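# Load two glove boxes from cart into wall dispenser

## Task

Take the two fresh glove boxes off the cart and set them into the vacant slots of the wall-mounted glove dispenser (the cart and the pedal bin may be moved out of the way), then open the gripper and back the robot away; the task fails if the robot tips over or finishes leaning.

## Robot and tools

ROBOT. A simulated Hello Robot Stretch 4 with one arm: an omni-wheel base, a lift that slides up a mast, a telescoping arm reaching straight forward, a wrist with yaw, pitch and roll, and a two-finger gripper. It stands roughly 1.6 m tall; the base edge lies within 0.23 m of the base origin. A loose object may occasionally get nudged by something outside the robot.

FRAMES. Base frame: origin on the floor below the base centre, x ahead, y to the left, z up. hand_pose is expressed in it and marks a fixed point between the open fingertips; with all wrist joints at zero its axes line up with the base frame. The printed hand position may be somewhat off. The odometry frame is the base frame as it was when the scene began.

execute_actions. Arguments: "actions", a list holding one action or nothing (empty just reports state and images), and "cameras", a list drawn from head_camera, head_left_camera, head_right_camera, wrist_camera, all (omitted, null or ["all"] gives every camera; [] gives none; an unknown name rejects the call). An action contains "base", "joints" or both, optionally with "pace" and "contact_limits"; or just "end_of_arm". Motions in one action begin together and may finish at different moments.
- "base": exactly one relative move, counted from where the base last reported itself: {"translate_m": d} drives straight, metres, forward positive, -2 to 2; {"strafe_m": d} slides sideways without turning, metres, left positive, -2 to 2; {"rotate_rad": d} spins in place, radians, counter-clockwise from above positive, -3.2 to 3.2.
- "joints": absolute targets, one number per named joint: lift_m 0 to 1.2 (tolerance 0.004); arm_m 0 to 0.55 (0.004); wrist_yaw_rad -1.134 to 4.276 (0.02; 0 points ahead, positive turns left, 3.14 tucked back, above 3.4 the arm may obstruct); wrist_pitch_rad -1.117 to 4.259 (0.05; 0 level, 1.57 pointing down); wrist_roll_rad -1.117 to 4.259 (0.02; 0 keeps fingers at equal height, positive turns clockwise viewed from behind the gripper); gripper_m -0.038 to 0.141 (0.004; fingertip gap, negative means fingers press together). A joint target outside its range gets clipped and executed with a note; any other bad value or unknown key rejects the call and nothing moves.
- "pace": "slow", "default", "fast" or "max"; base speeds 0.1/0.3/0.4/0.6 m/s and turn rates 1/2/3/4 rad/s respectively, further limited when lift_m exceeds 0.2 at the start of the move (down to 0.3 m/s and 1 rad/s at full height).
- "contact_limits": only {"arm_m": x}, x from 0 (gentlest) to 0.75 (firmest), default 0.5; the arm halts once it pushes that hard.
- {"end_of_arm": "enable_torque"} re-powers any wrist or gripper motor that shut itself off; it then holds position.
A joint or base left out of an action may still be driving toward an older target without the status showing it.

wait: {"seconds": 0 to 10}; commands nothing and returns the same report as an empty action list.
zoom_image: {"camera": name, "region": [x0, y0, x1, y1]} in pixels of that camera's latest full image, top-left is (0,0), at most 504 by 504.
finished_scene: {"scene": n} with the current scene's number; ends it permanently after the last command is held and reports success. Replying with no tool call also ends things. If a result reports a stop, any later execute_actions, wait or finished_scene in the same reply are skipped.

RESULT LINES. joint_positions: current joint values. base_status / joint_status: "done", "off_target" (resting away from target, maybe still pushing), "contact_stop_at_<key>" (met something; that part goes slack, a slack lift can sag, slack wheels can roll), "limit_stop_at_<name>", "time_out", "torque_fault". After a stop the target is dropped. "limit_stop_at_tilt" means over 6 degrees of lean: lift, arm and wheels go slack until it eases. "limit_stop_at_own_body": a joint was about to hit the robot; moving away still works; likely when pitch is below -0.2 with roll below -0.4 or above 4. on_its_own: what happened without being commanded; "held at" gives the held target. lidar_m: 12 distances from base origin, 30-degree sectors starting straight ahead and going counter-clockwise (4th left, 7th behind, 10th right); "-" is nothing seen or closer than 0.25 m; sees from about 0.15 m up, misses glass, thin legs and much behind. wrist_depth_mm: 7x7 grid of median depths, 100 to 2000 mm, includes the robot's own body. base_odometry: wheel-based, heading -3.142 to 3.142 positive left; if turned_by_wheels and turned_by_imu differ by over about 0.1 rad, the base hit or slipped and heading is off by roughly their difference. base_tilt: degrees, forward and right positive, with a fixed error up to about 1.5. motor_effort: percent of maximum, positive toward higher values, bracket is peak in the last action; constant per-motor offsets plus noise; wheel_0..2 positive turns the base right. A loaded level gripper pushes wrist_pitch_rad effort away from 0.

CAMERAS. head_camera (420x560, pinhole) on the mast top looking forward and down; turn the base to aim it. head_left_camera and head_right_camera (420x672 fisheye) beside it, looking more steeply down, showing base and arm. wrist_camera (616x392) behind the fingers looking along them, fingertips near the bottom.

GRIPPING. Command a gap smaller than the object; a smaller value squeezes harder and pulls the object toward the wrist by up to about a third of the difference; opening pushes it back out. Position and "done" don't prove a hold; a firm grip at a command of 0 or above shows as a clear gripper_m effort change. If fingertips jam on a surface below, raise the lift. At start, lift_m 0.4 with wrist_yaw_rad 0 unfolds the wrist.

AVOID. Turning or driving with over 1 kg held and arm_m above 0.2 (worse at fast paces) can tip the robot; so can sustained pushing or pulling, especially high up or with a big contact limit. A wrist motor at full effort, or a level gripper holding over about 2 kg, causes a torque_fault: it goes limp until enable_torque. Don't drop boxes, slam, or shove hard; if tilt differs from its starting value a wheel may be on something low.

Each tool is called after "Emit:" as name(argument=value, ...), one argument or row to a line, values as JSON.

## Session

Emit:
execute_actions(
  actions=[],
)

Scene clock: 0.00 s.
base_odometry: x=+0.000 y=+0.000 heading=+0.000 (m, m, rad; odometry frame)
turned_by_wheels: +0.000 (rad since the last result)
turned_by_imu: +0.000 (rad since the last result)
base_tilt: forward=-0.8 right=+0.0 (deg)
lidar_m: 2.52 2.36 2.58 1.34 1.29 1.38 1.93 1.80 1.92 1.84 1.60 1.48
base_status: not commanded
joint_positions: lift_m=+0.227 arm_m=+0.001 wrist_yaw_rad=+3.214 wrist_pitch_rad=-0.001 wrist_roll_rad=-0.002 gripper_m=+0.057
joint_status: not commanded
motor_effort: lift_m=+19 arm_m=-1 wrist_yaw_rad=+0 wrist_pitch_rad=-7 wrist_roll_rad=-1 gripper_m=-3 wheel_0=+0 wheel_1=+0 wheel_2=+0 (%)
hand_pose: x=-0.1223 y=+0.0662 z=+0.4057 quat_wxyz=(-0.036, +0.000, -0.001, +0.999) (m; base frame)
wrist_depth_mm: - - 142 - - - 1863 / - - 139 - - - 1397 / - - 134 294 - 1708 1308 / - 117 140 - - 1708 1308 / 185 1756 - - - 1708 1308 / 195 1708 208 1708 196 1618 1397 / 193 1008 1008 135 1060 991 1138
pictures: head_camera, head_left_camera, head_right_camera, wrist_camera
Images, in order (width x height): head_camera 420x560, head_left_camera 420x672, head_right_camera 420x672, wrist_camera 616x392.

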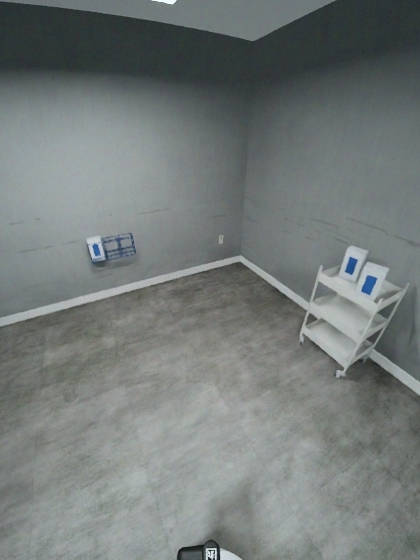

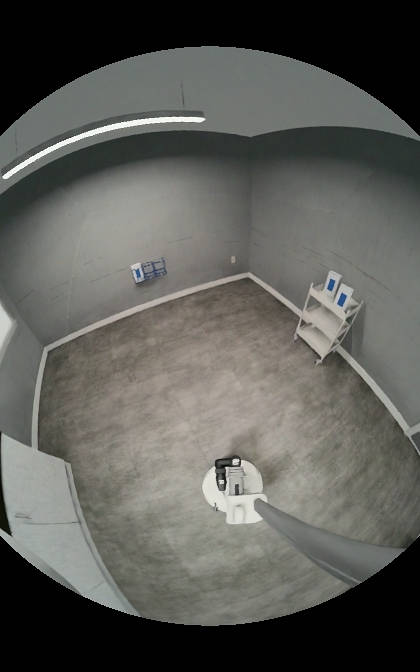

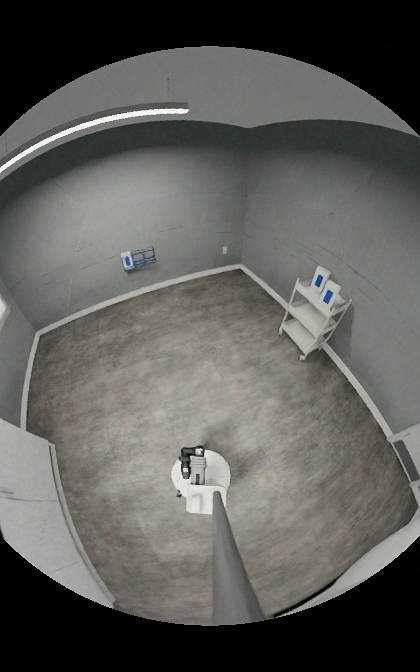

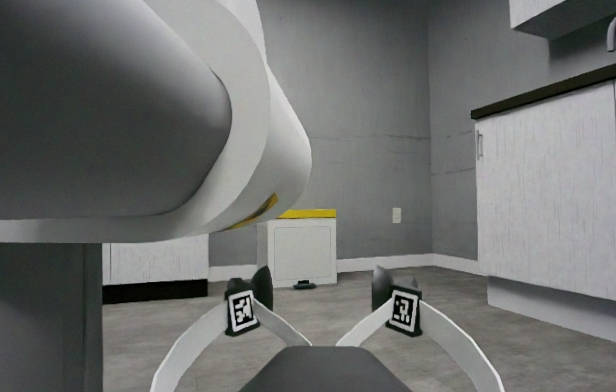

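Emit:
zoom_image(
  camera="head_camera",
  region=[60, 210, 180, 290],
)

Emit:
zoom_image(
  camera="head_camera",
  region=[290, 230, 420, 390],
)

Emit:
execute_actions(
  actions=[
    {"base":{"rotate_rad":-0.55},"joints":{"lift_m":1.0,"wrist_yaw_rad":0,"gripper_m":0.141}},
  ],
)

Region (60, 210, 180, 290) of head_camera's 420x560 image, scaled by 4.200, with more detail than that image has.

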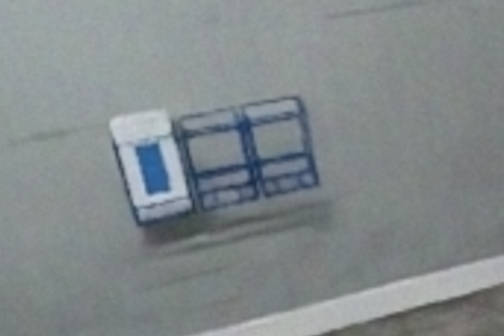

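Region (290, 230, 420, 390) of head_camera's 420x560 image, scaled by 3.150, with more detail than that image has; it fills the left 410 columns of this view, and the rest is white.

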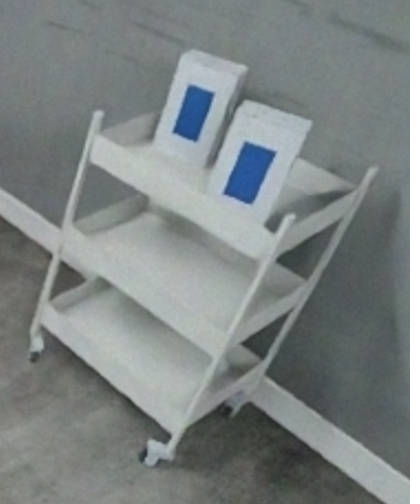

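Scene clock: 5.87 s.
base_odometry: x=+0.000 y=+0.000 heading=-0.549 (m, m, rad; odometry frame)
turned_by_wheels: -0.549 (rad since the last result)
turned_by_imu: -0.544 (rad since the last result)
base_tilt: forward=-0.8 right=+0.0 (deg)
lidar_m: 1.48 2.56 2.38 2.59 1.33 1.31 1.39 1.93 1.80 1.90 1.86 1.69
base_status: done
joint_positions: lift_m=+1.000 arm_m=+0.001 wrist_yaw_rad=+0.000 wrist_pitch_rad=-0.001 wrist_roll_rad=-0.002 gripper_m=+0.141
joint_status: all done
motor_effort: lift_m=+22(22) arm_m=-1(1) wrist_yaw_rad=-2(8) wrist_pitch_rad=-8(6) wrist_roll_rad=+0(2) gripper_m=+0(6) wheel_0=+5(8) wheel_1=+5(8) wheel_2=+4(7) (%)
hand_pose: x=+0.4603 y=-0.0873 z=+1.1782 quat_wxyz=(+1.000, -0.001, +0.000, +0.000) (m; base frame)
wrist_depth_mm: - - - 1983 1756 1464 1308 / - - - 1921 1661 1464 1281 / - - - 1983 1708 1464 1281 / - - - 1983 1708 1464 1308 / - - - - 1661 1464 1308 / - - 220 1661 1366 205 1281 / - - - 141 1397 1464 1281
pictures: head_camera, head_left_camera, head_right_camera, wrist_camera
Images, in order (width x height): head_camera 420x560, head_left_camera 420x672, head_right_camera 420x672, wrist_camera 616x392.

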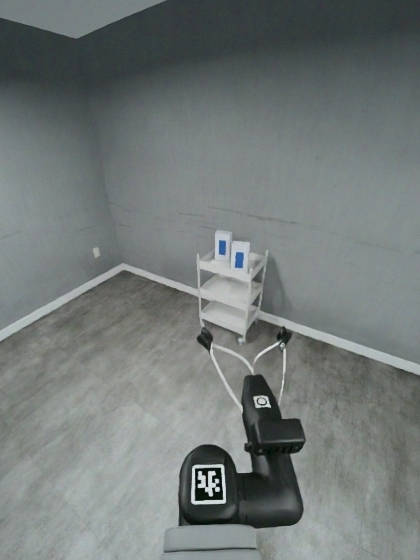

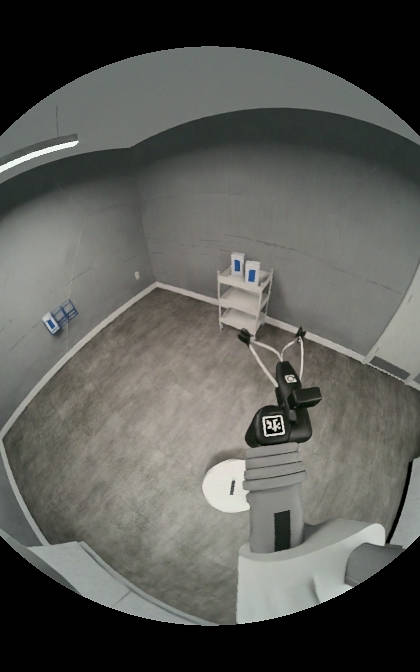

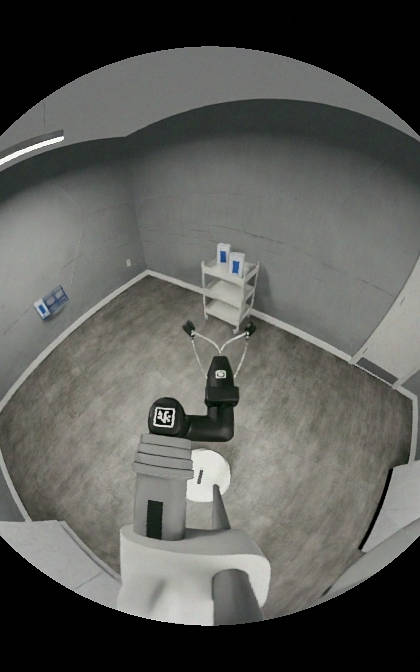

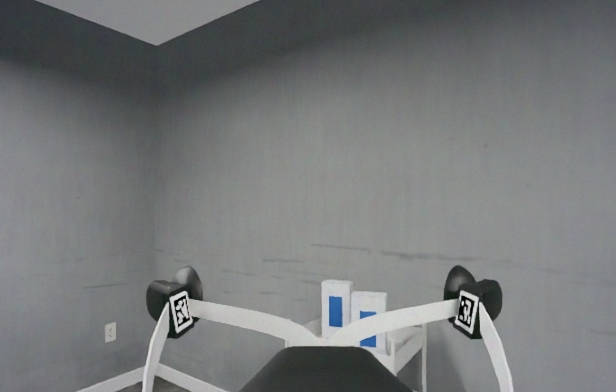

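Emit:
execute_actions(
  actions=[
    {"base":{"strafe_m":0.35},"joints":{"lift_m":0.72}},
  ],
)

Scene clock: 10.83 s.
base_odometry: x=+0.183 y=+0.299 heading=-0.549 (m, m, rad; odometry frame)
turned_by_wheels: +0.000 (rad since the last result)
turned_by_imu: -0.003 (rad since the last result)
base_tilt: forward=-0.9 right=+0.0 (deg)
lidar_m: 1.64 2.16 2.09 2.30 1.15 1.12 1.18 1.70 2.10 2.22 2.01 1.57
base_status: done
joint_positions: lift_m=+0.720 arm_m=+0.001 wrist_yaw_rad=+0.000 wrist_pitch_rad=-0.001 wrist_roll_rad=-0.002 gripper_m=+0.141
joint_status: all done
motor_effort: lift_m=+15(21) arm_m=-1(0) wrist_yaw_rad=-1(1) wrist_pitch_rad=-7(8) wrist_roll_rad=-1(0) gripper_m=-1(3) wheel_0=-2(17) wheel_1=+1(11) wheel_2=+0(4) (%)
hand_pose: x=+0.4603 y=-0.0873 z=+0.8987 quat_wxyz=(+1.000, -0.001, +0.000, +0.000) (m; base frame)
wrist_depth_mm: 1921 - - - 1863 1661 1464 / 1983 - - - 1921 1661 1464 / 1921 - - - 1921 1618 1464 / 1921 - - - 1921 1618 1464 / 1921 - - - 1808 1366 1430 / 1921 - 219 - 1756 205 1430 / 1921 - - 141 1708 1430 1430
pictures: head_camera, head_left_camera, head_right_camera, wrist_camera
Images, in order (width x height): head_camera 420x560, head_left_camera 420x672, head_right_camera 420x672, wrist_camera 616x392.

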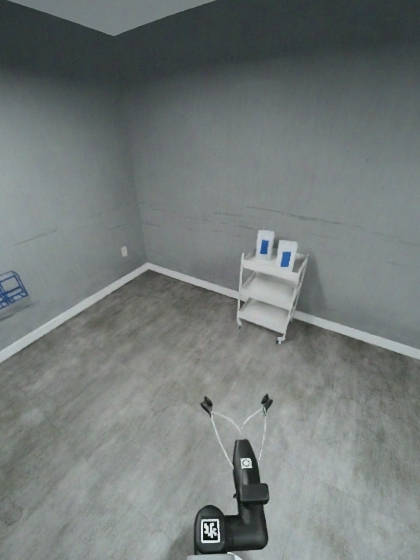

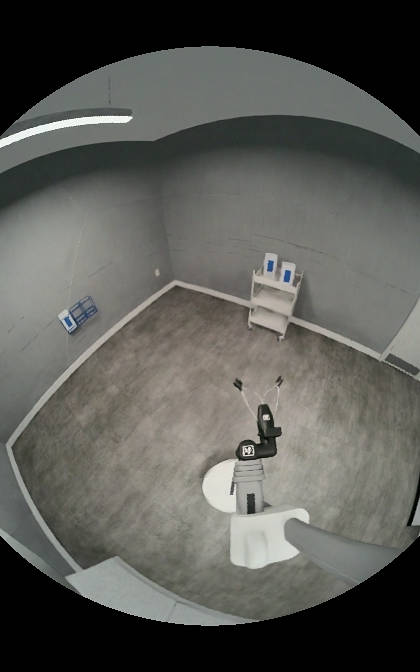

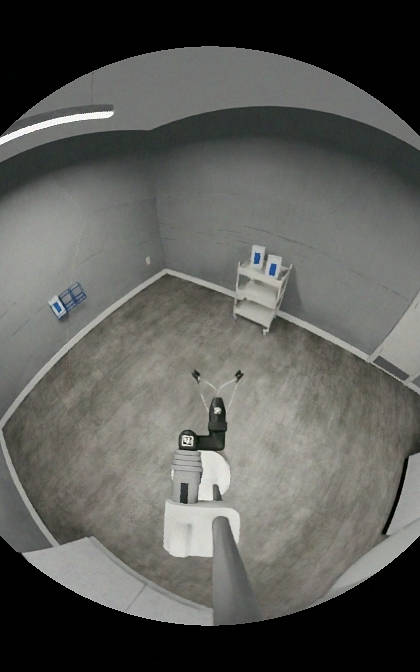

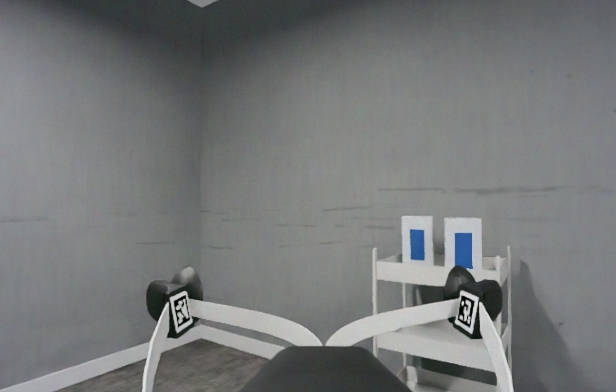

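Emit:
execute_actions(
  actions=[
    {"base":{"rotate_rad":-0.5},"joints":{"lift_m":0.6}},
  ],
)

Emit:
execute_actions(
  actions=[
    {"base":{"strafe_m":0.6}},
  ],
)

Scene clock: 16.57 s.
base_odometry: x=+0.183 y=+0.298 heading=-1.048 (m, m, rad; odometry frame)
turned_by_wheels: -0.499 (rad since the last result)
turned_by_imu: -0.495 (rad since the last result)
base_tilt: forward=-0.9 right=-0.1 (deg)
lidar_m: 1.56 1.64 2.13 2.09 2.32 1.17 1.13 1.21 1.76 2.10 2.22 2.02
base_status: done
joint_positions: lift_m=+0.600 arm_m=+0.001 wrist_yaw_rad=+0.000 wrist_pitch_rad=-0.001 wrist_roll_rad=-0.002 gripper_m=+0.141
joint_status: all done
motor_effort: lift_m=+15(11) arm_m=-1(1) wrist_yaw_rad=+0(1) wrist_pitch_rad=-7(7) wrist_roll_rad=+0(0) gripper_m=-4(4) wheel_0=+1(12) wheel_1=+3(9) wheel_2=+2(9) (%)
hand_pose: x=+0.4603 y=-0.0874 z=+0.7787 quat_wxyz=(+1.000, -0.001, +0.000, +0.000) (m; base frame)
wrist_depth_mm: 1983 1983 1921 1808 1808 1808 1708 / - 1921 1863 1808 1756 1756 1708 / 1983 1983 1808 1808 1756 1756 1708 / - 1921 1708 1808 1756 1708 1708 / 1983 1863 1808 1808 1808 1708 1661 / 1983 1863 220 1756 1708 206 1708 / 1921 1863 1661 141 1708 1756 1708
pictures: head_camera, head_left_camera, head_right_camera, wrist_camera
Images, in order (width x height): head_camera 420x560, head_left_camera 420x672, head_right_camera 420x672, wrist_camera 616x392.

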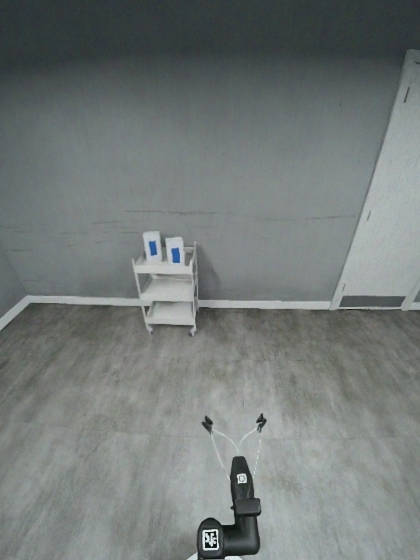

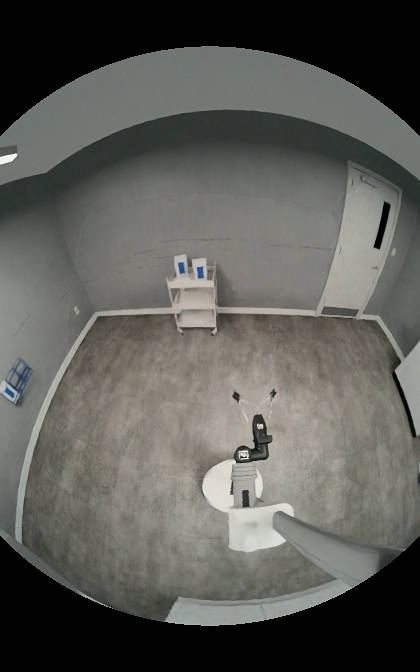

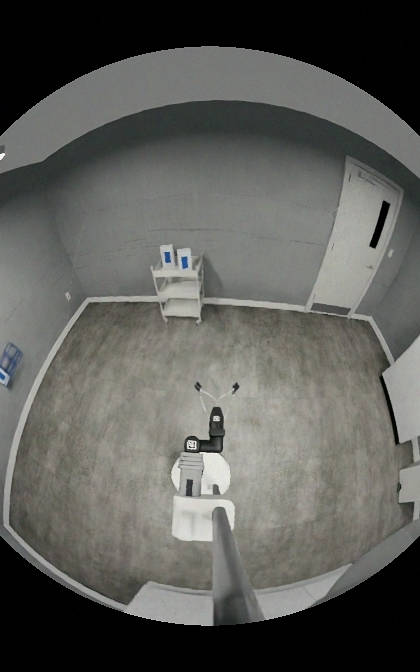

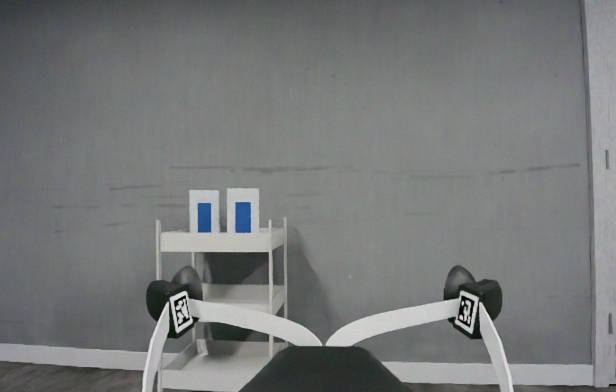

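Scene clock: 19.90 s.
base_odometry: x=+0.702 y=+0.598 heading=-1.048 (m, m, rad; odometry frame)
turned_by_wheels: +0.000 (rad since the last result)
turned_by_imu: -0.003 (rad since the last result)
base_tilt: forward=-0.9 right=+0.0 (deg)
lidar_m: 1.58 2.12 1.52 1.50 1.69 1.77 1.12 1.17 1.69 2.69 2.67 1.66
base_status: done
joint_positions: lift_m=+0.600 arm_m=+0.001 wrist_yaw_rad=+0.000 wrist_pitch_rad=-0.001 wrist_roll_rad=-0.002 gripper_m=+0.141
joint_status: not commanded
motor_effort: lift_m=+16(16) arm_m=-1(1) wrist_yaw_rad=+0(1) wrist_pitch_rad=-5(7) wrist_roll_rad=-1(0) gripper_m=+2(0) wheel_0=-2(5) wheel_1=+3(11) wheel_2=+0(1) (%)
hand_pose: x=+0.4603 y=-0.0874 z=+0.7786 quat_wxyz=(+1.000, -0.001, +0.000, +0.000) (m; base frame)
wrist_depth_mm: - 1983 1983 1863 1808 1808 1808 / 1921 1921 1921 1921 1863 1756 1708 / - 1983 1983 1863 1808 1756 1708 / 1983 1921 1863 1863 1808 1708 1756 / 1983 1983 1983 1808 1863 1756 1708 / 1983 1983 219 1708 1430 206 1708 / 1983 1921 1921 141 1618 1756 1708
pictures: head_camera, head_left_camera, head_right_camera, wrist_camera
Images, in order (width x height): head_camera 420x560, head_left_camera 420x672, head_right_camera 420x672, wrist_camera 616x392.

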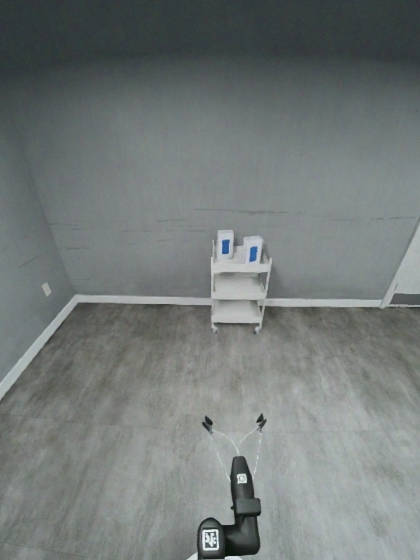

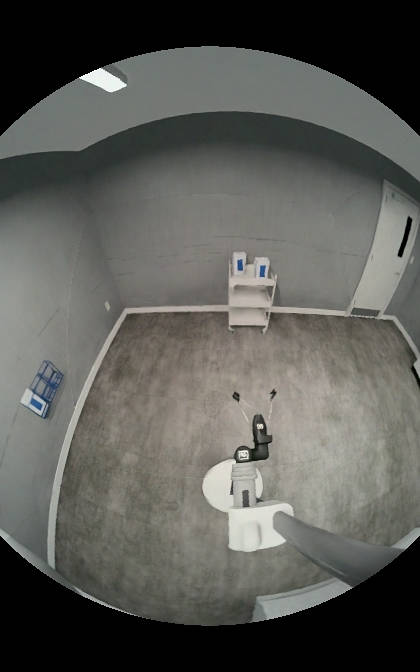

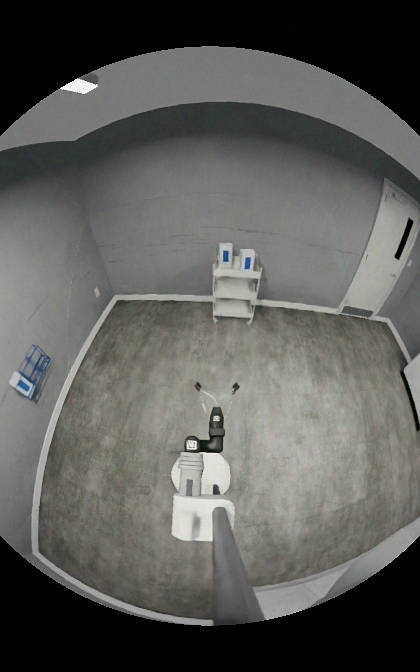

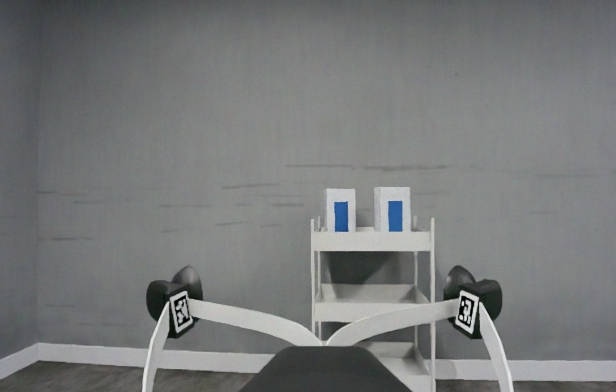

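Emit:
execute_actions(
  actions=[
    {"base":{"translate_m":0.65}},
  ],
  cameras=["head_camera","wrist_camera"],
)

Scene clock: 26.17 s.
base_odometry: x=+1.027 y=+0.035 heading=-1.048 (m, m, rad; odometry frame)
turned_by_wheels: +0.000 (rad since the last result)
turned_by_imu: -0.004 (rad since the last result)
base_tilt: forward=-0.9 right=+0.0 (deg)
lidar_m: 0.95 1.45 1.56 1.44 1.55 2.39 1.78 1.86 2.64 2.74 1.83 0.99
base_status: done
joint_positions: lift_m=+0.600 arm_m=+0.001 wrist_yaw_rad=+0.000 wrist_pitch_rad=-0.001 wrist_roll_rad=-0.002 gripper_m=+0.141
joint_status: not commanded
motor_effort: lift_m=+16(15) arm_m=-1(1) wrist_yaw_rad=-1(0) wrist_pitch_rad=-10(6) wrist_roll_rad=+1(1) gripper_m=+3(2) wheel_0=+2(9) wheel_1=+4(7) wheel_2=-1(12) (%)
hand_pose: x=+0.4603 y=-0.0874 z=+0.7786 quat_wxyz=(+1.000, -0.001, +0.000, +0.000) (m; base frame)
wrist_depth_mm: 1308 1281 1229 1205 1160 1138 1098 / 1281 1255 1229 1182 1160 1138 1118 / 1281 1255 1229 1160 1160 1118 1118 / 1281 1255 1182 1182 960 1118 1098 / 1281 1229 1205 1060 809 788 1078 / 1255 1229 219 1160 732 205 1098 / 1255 1229 1205 141 991 991 1098
pictures: head_camera, wrist_camera
Images, in order (width x height): head_camera 420x560, wrist_camera 616x392.

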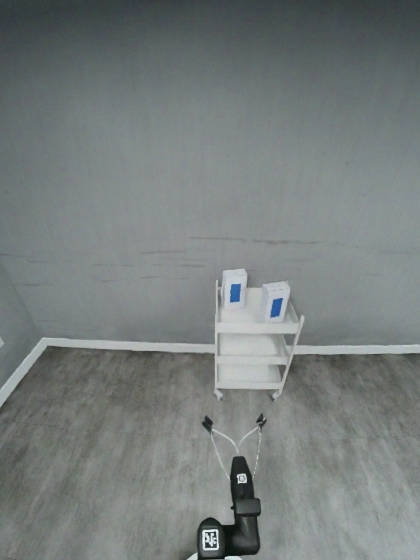

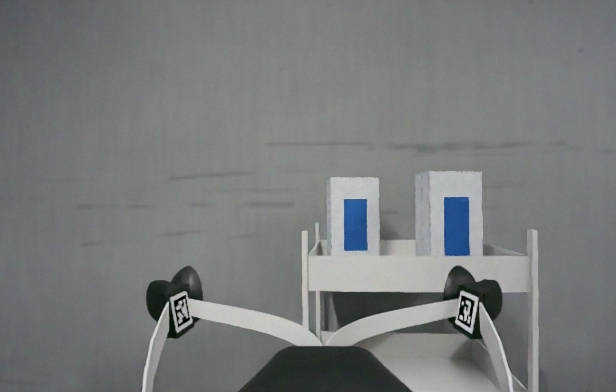

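Emit:
execute_actions(
  actions=[
    {"base":{"rotate_rad":-0.06},"joints":{"lift_m":0.65}},
  ],
  cameras=[],
)

Emit:
execute_actions(
  actions=[
    {"base":{"translate_m":0.35}},
  ],
  cameras=["head_camera","wrist_camera"],
)

Scene clock: 30.20 s.
base_odometry: x=+1.027 y=+0.035 heading=-1.107 (m, m, rad; odometry frame)
turned_by_wheels: -0.059 (rad since the last result)
turned_by_imu: -0.060 (rad since the last result)
base_tilt: forward=-0.9 right=+0.0 (deg)
lidar_m: 0.95 1.42 1.60 1.45 1.52 2.23 1.78 1.81 2.52 2.74 1.94 0.98
base_status: done
joint_positions: lift_m=+0.650 arm_m=+0.001 wrist_yaw_rad=+0.000 wrist_pitch_rad=-0.001 wrist_roll_rad=-0.002 gripper_m=+0.141
joint_status: all done
motor_effort: lift_m=+22(21) arm_m=-1(1) wrist_yaw_rad=+0(1) wrist_pitch_rad=-9(8) wrist_roll_rad=+0(1) gripper_m=+1(5) wheel_0=+3(5) wheel_1=+3(7) wheel_2=+2(7) (%)
hand_pose: x=+0.4603 y=-0.0874 z=+0.8282 quat_wxyz=(+1.000, -0.001, +0.000, +0.000) (m; base frame)
wrist_depth_mm: 1255 1205 1229 1205 1182 1160 1160 / 1229 1229 1205 1205 1182 1160 1160 / 1229 1205 1182 1205 1160 1182 1138 / 1229 1205 1182 1160 1182 1160 1138 / 1205 1205 1182 946 809 1138 1138 / 1205 1205 220 741 732 205 1138 / 1205 1182 1182 141 1042 1138 1138
pictures: none
No camera images: the call's "cameras" was empty. Leave "cameras" out to get every camera's image.

Scene clock: 32.83 s.
base_odometry: x=+1.183 y=-0.278 heading=-1.107 (m, m, rad; odometry frame)
turned_by_wheels: +0.001 (rad since the last result)
turned_by_imu: -0.001 (rad since the last result)
base_tilt: forward=-0.9 right=+0.0 (deg)
lidar_m: 0.61 1.07 1.48 1.54 1.52 2.20 2.14 2.22 2.86 2.73 1.47 0.63
base_status: done
joint_positions: lift_m=+0.650 arm_m=+0.001 wrist_yaw_rad=+0.000 wrist_pitch_rad=-0.001 wrist_roll_rad=-0.002 gripper_m=+0.141
joint_status: not commanded
motor_effort: lift_m=+21(22) arm_m=-1(1) wrist_yaw_rad=+0(1) wrist_pitch_rad=-8(4) wrist_roll_rad=-1(1) gripper_m=+0(3) wheel_0=+3(7) wheel_1=+4(9) wheel_2=-1(12) (%)
hand_pose: x=+0.4603 y=-0.0874 z=+0.8282 quat_wxyz=(+1.000, -0.001, +0.000, +0.000) (m; base frame)
wrist_depth_mm: 866 842 842 831 820 820 809 / 854 842 831 831 820 809 798 / 854 842 831 831 820 809 809 / 842 831 831 820 809 455 798 / 854 831 820 585 809 445 788 / 854 831 219 585 585 206 549 / 831 831 820 141 384 382 377
pictures: head_camera, wrist_camera
Images, in order (width x height): head_camera 420x560, wrist_camera 616x392.

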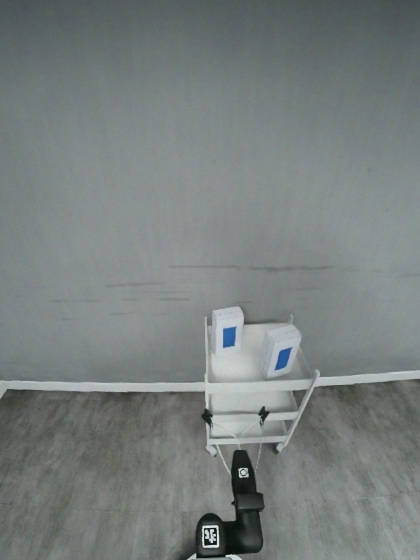

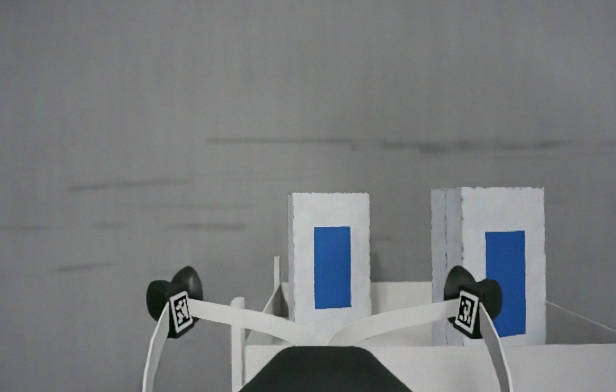

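Emit:
execute_actions(
  actions=[
    {"joints":{"lift_m":0.675,"arm_m":0.25}},
  ],
  cameras=["head_camera","wrist_camera"],
)

Scene clock: 37.73 s.
base_odometry: x=+1.183 y=-0.278 heading=-1.107 (m, m, rad; odometry frame)
turned_by_wheels: +0.000 (rad since the last result)
turned_by_imu: -0.002 (rad since the last result)
base_tilt: forward=-0.9 right=+0.0 (deg)
lidar_m: 0.60 1.07 1.47 1.55 1.51 2.23 2.14 2.19 2.84 2.74 1.47 0.63
base_status: not commanded
joint_positions: lift_m=+0.675 arm_m=+0.249 wrist_yaw_rad=+0.000 wrist_pitch_rad=-0.001 wrist_roll_rad=-0.002 gripper_m=+0.141
joint_status: all done
motor_effort: lift_m=+22(24) arm_m=+5(6) wrist_yaw_rad=-1(0) wrist_pitch_rad=-5(7) wrist_roll_rad=+0(0) gripper_m=+5(0) wheel_0=+3(3) wheel_1=+4(4) wheel_2=-1(1) (%)
hand_pose: x=+0.7085 y=-0.0874 z=+0.8532 quat_wxyz=(+1.000, -0.001, +0.000, +0.000) (m; base frame)
wrist_depth_mm: 591 585 574 574 569 564 554 / 591 585 580 574 564 559 559 / 585 580 574 564 559 559 554 / 585 580 574 569 559 559 554 / 580 574 569 332 345 554 236 / 580 574 219 329 340 205 236 / 580 569 564 141 462 459 235
pictures: head_camera, wrist_camera
Images, in order (width x height): head_camera 420x560, wrist_camera 616x392.

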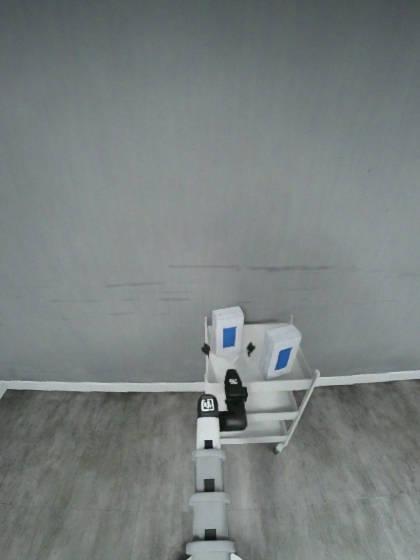

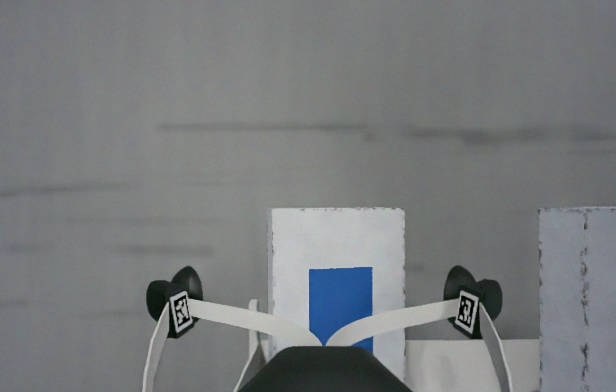

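Emit:
execute_actions(
  actions=[
    {"base":{"strafe_m":-0.01},"joints":{"lift_m":0.66,"arm_m":0.385}},
  ],
  cameras=["head_camera","wrist_camera"],
)

Scene clock: 42.03 s.
base_odometry: x=+1.175 y=-0.283 heading=-1.107 (m, m, rad; odometry frame)
turned_by_wheels: +0.000 (rad since the last result)
turned_by_imu: -0.002 (rad since the last result)
base_tilt: forward=-0.9 right=+0.0 (deg)
lidar_m: 0.60 1.07 1.49 1.54 1.53 2.21 2.15 2.22 2.85 2.72 1.46 0.64
base_status: done
joint_positions: lift_m=+0.660 arm_m=+0.384 wrist_yaw_rad=+0.000 wrist_pitch_rad=-0.001 wrist_roll_rad=-0.002 gripper_m=+0.141
joint_status: all done
motor_effort: lift_m=+14(19) arm_m=+5(4) wrist_yaw_rad=+0(1) wrist_pitch_rad=-7(5) wrist_roll_rad=+0(0) gripper_m=+2(1) wheel_0=+2(12) wheel_1=-4(8) wheel_2=+0(1) (%)
hand_pose: x=+0.8435 y=-0.0874 z=+0.8388 quat_wxyz=(+1.000, -0.001, +0.000, +0.000) (m; base frame)
wrist_depth_mm: 449 442 442 433 427 427 421 / 445 442 436 433 430 421 421 / 445 442 433 430 427 424 418 / 442 439 436 200 208 421 415 / 439 436 193 198 207 421 418 / 439 436 191 197 203 206 413 / 436 433 329 141 206 415 410
pictures: head_camera, wrist_camera
Images, in order (width x height): head_camera 420x560, wrist_camera 616x392.

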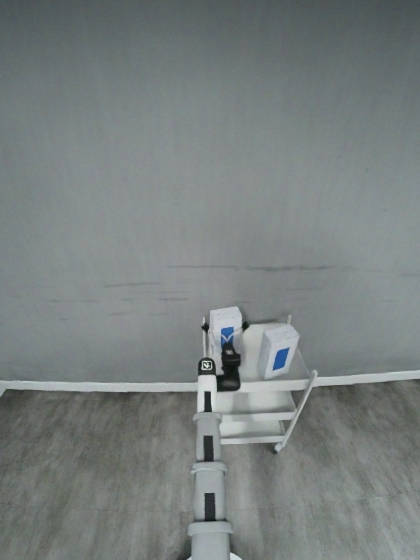

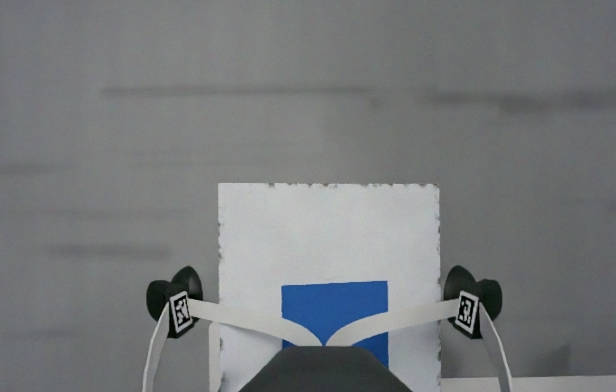

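Emit:
execute_actions(
  actions=[
    {"joints":{"arm_m":0.405,"lift_m":0.675}},
  ],
  cameras=[],
)

Emit:
execute_actions(
  actions=[
    {"joints":{"gripper_m":0.06}},
  ],
  cameras=[],
)

Emit:
execute_actions(
  actions=[
    {"joints":{"lift_m":0.95}},
  ],
  cameras=["head_camera","wrist_camera"],
)

Scene clock: 45.00 s.
base_odometry: x=+1.175 y=-0.283 heading=-1.107 (m, m, rad; odometry frame)
turned_by_wheels: +0.000 (rad since the last result)
turned_by_imu: -0.001 (rad since the last result)
base_tilt: forward=-0.8 right=-0.1 (deg)
lidar_m: 0.60 1.07 1.49 1.55 1.51 2.22 2.15 2.22 2.83 2.75 1.46 0.63
base_status: not commanded
joint_positions: lift_m=+0.675 arm_m=+0.404 wrist_yaw_rad=+0.000 wrist_pitch_rad=-0.001 wrist_roll_rad=-0.002 gripper_m=+0.141
joint_status: all done
motor_effort: lift_m=+22(19) arm_m=+5(6) wrist_yaw_rad=-1(1) wrist_pitch_rad=-7(7) wrist_roll_rad=+0(0) gripper_m=-1(0) wheel_0=+2(2) wheel_1=-4(4) wheel_2=+0(0) (%)
hand_pose: x=+0.8635 y=-0.0874 z=+0.8532 quat_wxyz=(+1.000, -0.001, +0.000, +0.000) (m; base frame)
wrist_depth_mm: 427 424 418 413 410 407 402 / 427 424 415 413 410 402 399 / 424 418 415 413 407 404 399 / 421 418 413 410 404 399 397 / 418 418 195 199 207 399 397 / 418 413 190 195 202 205 394 / 415 413 188 141 201 397 394
pictures: none
No camera images: the call's "cameras" was empty. Leave "cameras" out to get every camera's image.

Scene clock: 46.83 s.
base_odometry: x=+1.175 y=-0.283 heading=-1.107 (m, m, rad; odometry frame)
turned_by_wheels: +0.000 (rad since the last result)
turned_by_imu: -0.001 (rad since the last result)
base_tilt: forward=-0.8 right=+0.0 (deg)
lidar_m: 0.61 1.06 1.48 1.55 1.49 2.24 2.14 2.20 2.83 2.73 1.48 0.65
base_status: not commanded
joint_positions: lift_m=+0.675 arm_m=+0.404 wrist_yaw_rad=+0.000 wrist_pitch_rad=+0.000 wrist_roll_rad=-0.002 gripper_m=+0.061
joint_status: all done
motor_effort: lift_m=+22(22) arm_m=+5(5) wrist_yaw_rad=-2(1) wrist_pitch_rad=-10(8) wrist_roll_rad=+0(0) gripper_m=-28(27) wheel_0=+2(2) wheel_1=-4(4) wheel_2=+0(0) (%)
hand_pose: x=+0.8635 y=-0.0873 z=+0.8529 quat_wxyz=(+1.000, -0.001, +0.000, +0.000) (m; base frame)
wrist_depth_mm: 424 424 418 413 410 404 399 / 427 418 415 413 407 404 399 / 421 418 415 413 407 402 397 / 424 415 413 407 404 399 394 / 418 415 180 184 193 399 394 / 418 415 178 182 190 183 394 / 418 410 176 127 189 394 392
pictures: none
No camera images: the call's "cameras" was empty. Leave "cameras" out to get every camera's image.

Scene clock: 49.03 s.
base_odometry: x=+1.175 y=-0.283 heading=-1.107 (m, m, rad; odometry frame)
turned_by_wheels: +0.000 (rad since the last result)
turned_by_imu: -0.001 (rad since the last result)
base_tilt: forward=-0.8 right=+0.0 (deg)
lidar_m: 0.58 1.07 1.48 1.54 1.53 2.22 2.12 2.21 2.83 2.74 1.46 0.62
base_status: not commanded
joint_positions: lift_m=+0.950 arm_m=+0.404 wrist_yaw_rad=+0.000 wrist_pitch_rad=+0.004 wrist_roll_rad=-0.002 gripper_m=+0.061
joint_status: all done
motor_effort: lift_m=+24(25) arm_m=+5(5) wrist_yaw_rad=-1(1) wrist_pitch_rad=-22(23) wrist_roll_rad=+0(0) gripper_m=-26(33) wheel_0=+2(2) wheel_1=-4(4) wheel_2=+0(0) (%)
hand_pose: x=+0.8635 y=-0.0873 z=+1.1265 quat_wxyz=(+1.000, -0.001, +0.002, +0.000) (m; base frame)
wrist_depth_mm: 424 421 413 413 407 402 397 / 421 418 418 410 407 402 399 / 418 415 415 407 404 402 397 / 421 415 413 407 404 399 397 / 418 413 181 185 193 399 397 / 418 415 178 183 190 183 394 / 418 413 175 128 187 397 394
pictures: head_camera, wrist_camera
Images, in order (width x height): head_camera 420x560, wrist_camera 616x392.

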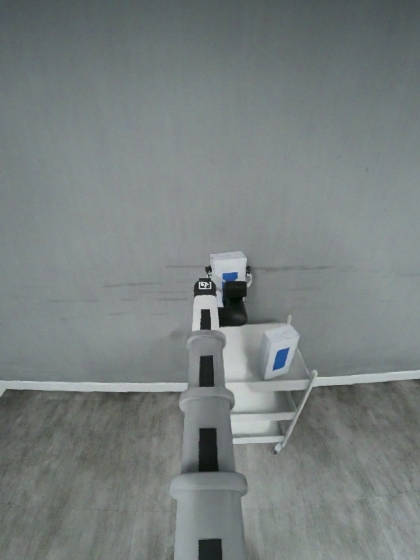

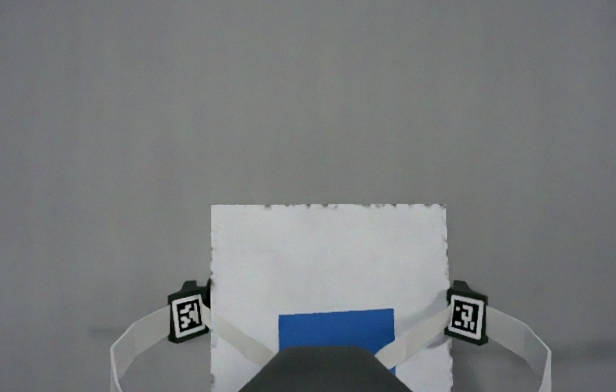

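Emit:
execute_actions(
  actions=[
    {"joints":{"arm_m":0.02}},
  ],
  cameras=[],
)

Emit:
execute_actions(
  actions=[
    {"base":{"rotate_rad":1.52},"pace":"slow"},
  ],
)

Scene clock: 52.33 s.
base_odometry: x=+1.175 y=-0.283 heading=-1.107 (m, m, rad; odometry frame)
turned_by_wheels: +0.000 (rad since the last result)
turned_by_imu: -0.001 (rad since the last result)
base_tilt: forward=-0.9 right=+0.0 (deg)
lidar_m: 0.40 1.07 1.48 1.55 1.52 2.21 2.14 2.20 2.82 2.74 1.44 0.45
base_status: not commanded
joint_positions: lift_m=+0.950 arm_m=+0.021 wrist_yaw_rad=+0.000 wrist_pitch_rad=+0.005 wrist_roll_rad=-0.002 gripper_m=+0.061
joint_status: all done
motor_effort: lift_m=+23(23) arm_m=-5(5) wrist_yaw_rad=+0(0) wrist_pitch_rad=-23(21) wrist_roll_rad=+0(1) gripper_m=-31(30) wheel_0=+2(2) wheel_1=-4(4) wheel_2=+0(0) (%)
hand_pose: x=+0.4803 y=-0.0875 z=+1.1265 quat_wxyz=(+1.000, -0.001, +0.002, +0.000) (m; base frame)
wrist_depth_mm: 831 831 809 809 809 778 778 / 842 820 820 809 788 778 788 / 831 820 809 788 788 798 778 / 831 820 820 798 788 778 778 / 831 809 181 185 193 778 788 / 820 809 178 182 190 183 778 / 820 798 174 127 187 778 768
pictures: none
No camera images: the call's "cameras" was empty. Leave "cameras" out to get every camera's image.

Scene clock: 55.13 s.
base_odometry: x=+1.175 y=-0.283 heading=+0.412 (m, m, rad; odometry frame)
turned_by_wheels: +1.519 (rad since the last result)
turned_by_imu: +1.498 (rad since the last result)
base_tilt: forward=-0.9 right=+0.0 (deg)
lidar_m: 0.40 1.52 2.11 2.11 2.11 2.82 2.73 1.57 0.67 0.60 1.05 0.45
base_status: done
joint_positions: lift_m=+0.950 arm_m=+0.021 wrist_yaw_rad=+0.000 wrist_pitch_rad=+0.004 wrist_roll_rad=-0.002 gripper_m=+0.061
joint_status: not commanded
on_its_own: wrist_pitch_rad is at rest, and its effort (-24) is outside its rest range (-23 to +23)
motor_effort: lift_m=+23(24) arm_m=-5(5) wrist_yaw_rad=-1(0) wrist_pitch_rad=-24(21) wrist_roll_rad=+0(0) gripper_m=-27(32) wheel_0=-4(14) wheel_1=-3(5) wheel_2=-5(7) (%)
hand_pose: x=+0.4803 y=-0.0874 z=+1.1265 quat_wxyz=(+1.000, -0.001, +0.002, +0.000) (m; base frame)
wrist_depth_mm: 1336 1366 1366 1366 1366 1397 1308 / 1336 1336 1366 1366 1366 1366 1308 / 1366 1366 1397 1308 1366 1366 1281 / 1336 1336 1366 1336 1397 1366 1308 / 1308 1336 181 185 193 1366 1308 / 1336 1366 178 182 190 183 1308 / 1281 1336 175 128 187 1366 1229
pictures: head_camera, head_left_camera, head_right_camera, wrist_camera
Images, in order (width x height): head_camera 420x560, head_left_camera 420x672, head_right_camera 420x672, wrist_camera 616x392.

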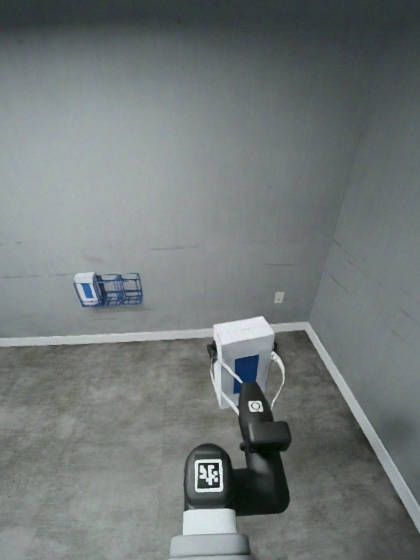

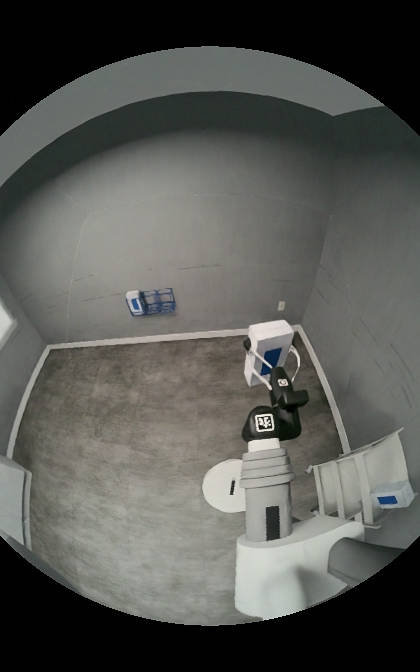

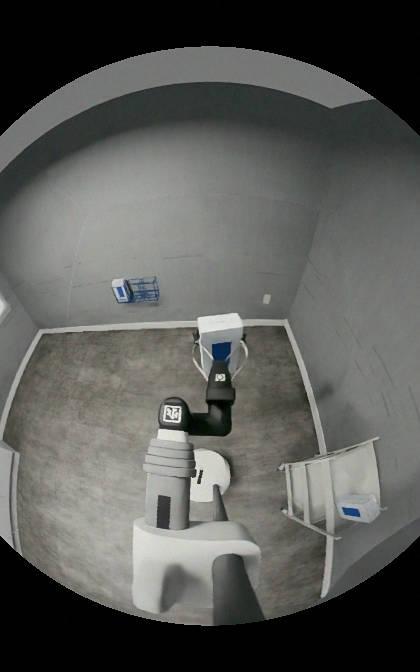

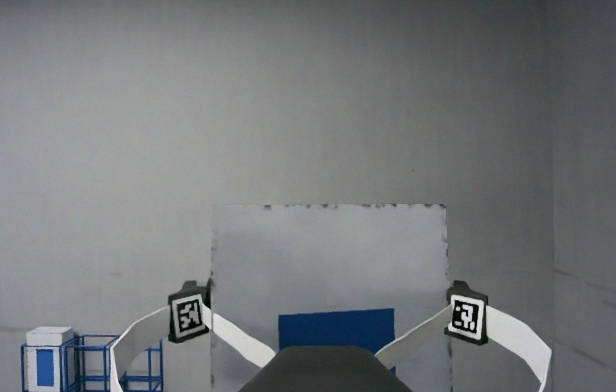

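Emit:
execute_actions(
  actions=[
    {"base":{"strafe_m":0.71},"pace":"slow"},
  ],
  cameras=[],
)

Emit:
execute_actions(
  actions=[
    {"base":{"translate_m":0.7},"joints":{"lift_m":0.85}},
  ],
)

Scene clock: 66.73 s.
base_odometry: x=+0.890 y=+0.368 heading=+0.412 (m, m, rad; odometry frame)
turned_by_wheels: +0.000 (rad since the last result)
turned_by_imu: -0.006 (rad since the last result)
base_tilt: forward=-0.9 right=+0.0 (deg)
lidar_m: 0.39 1.55 2.04 1.72 1.41 1.88 2.77 2.60 1.39 1.32 1.77 0.46
base_status: done
joint_positions: lift_m=+0.950 arm_m=+0.021 wrist_yaw_rad=+0.000 wrist_pitch_rad=+0.004 wrist_roll_rad=-0.002 gripper_m=+0.061
joint_status: not commanded
motor_effort: lift_m=+23(23) arm_m=-5(5) wrist_yaw_rad=-1(1) wrist_pitch_rad=-22(21) wrist_roll_rad=+0(1) gripper_m=-32(35) wheel_0=-3(9) wheel_1=+4(9) wheel_2=+0(3) (%)
hand_pose: x=+0.4803 y=-0.0874 z=+1.1265 quat_wxyz=(+1.000, -0.001, +0.002, +0.000) (m; base frame)
wrist_depth_mm: 1308 1308 1336 1366 1308 1366 1336 / 1308 1308 1308 1281 1308 1308 1336 / 1308 1308 1308 1336 1308 1336 1336 / 1281 1308 1308 1308 1336 1308 1366 / 1308 1281 180 185 193 1336 1336 / 1308 1308 178 182 189 184 1281 / 1255 1281 175 127 187 1336 1308
pictures: none
No camera images: the call's "cameras" was empty. Leave "cameras" out to get every camera's image.

Scene clock: 70.53 s.
base_odometry: x=+1.531 y=+0.648 heading=+0.413 (m, m, rad; odometry frame)
turned_by_wheels: +0.001 (rad since the last result)
turned_by_imu: -0.003 (rad since the last result)
base_tilt: forward=-0.8 right=+0.0 (deg)
lidar_m: 0.41 0.72 1.10 1.99 1.77 1.93 3.50 2.57 1.46 1.69 1.24 0.44
base_status: done
joint_positions: lift_m=+0.850 arm_m=+0.021 wrist_yaw_rad=+0.000 wrist_pitch_rad=+0.004 wrist_roll_rad=-0.002 gripper_m=+0.061
joint_status: all done
motor_effort: lift_m=+17(21) arm_m=-5(5) wrist_yaw_rad=+0(1) wrist_pitch_rad=-23(22) wrist_roll_rad=+0(1) gripper_m=-31(32) wheel_0=+3(7) wheel_1=+4(8) wheel_2=-1(11) (%)
hand_pose: x=+0.4803 y=-0.0874 z=+1.0270 quat_wxyz=(+1.000, -0.001, +0.002, +0.000) (m; base frame)
wrist_depth_mm: 585 591 597 603 603 603 609 / 591 591 597 597 597 603 609 / 591 591 597 597 603 597 609 / 585 597 591 603 597 597 609 / 585 585 181 185 193 603 603 / 585 585 178 182 189 184 597 / 580 591 175 128 187 597 597
pictures: head_camera, head_left_camera, head_right_camera, wrist_camera
Images, in order (width x height): head_camera 420x560, head_left_camera 420x672, head_right_camera 420x672, wrist_camera 616x392.

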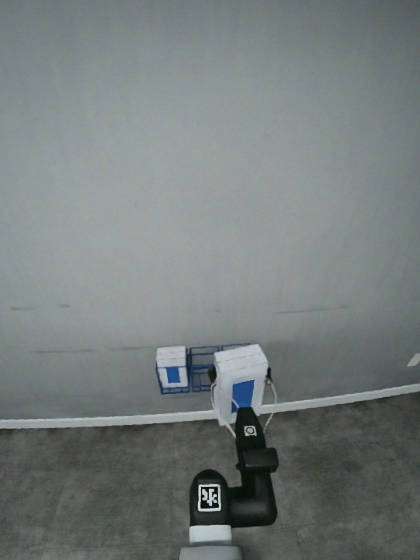

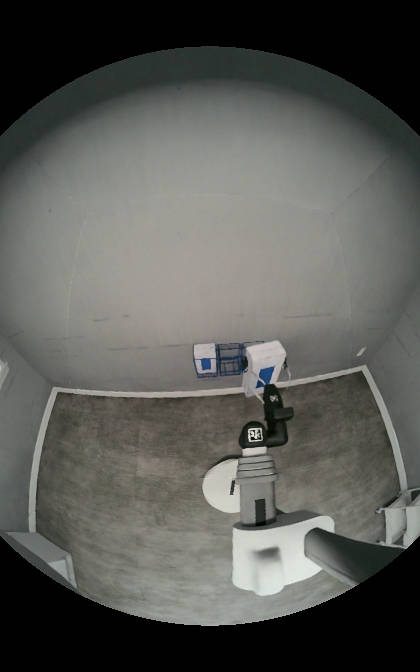

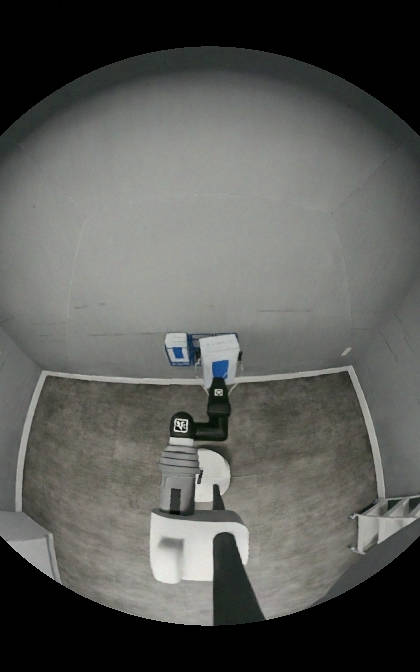

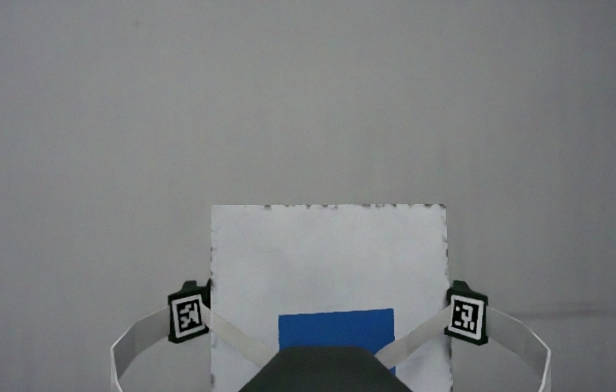

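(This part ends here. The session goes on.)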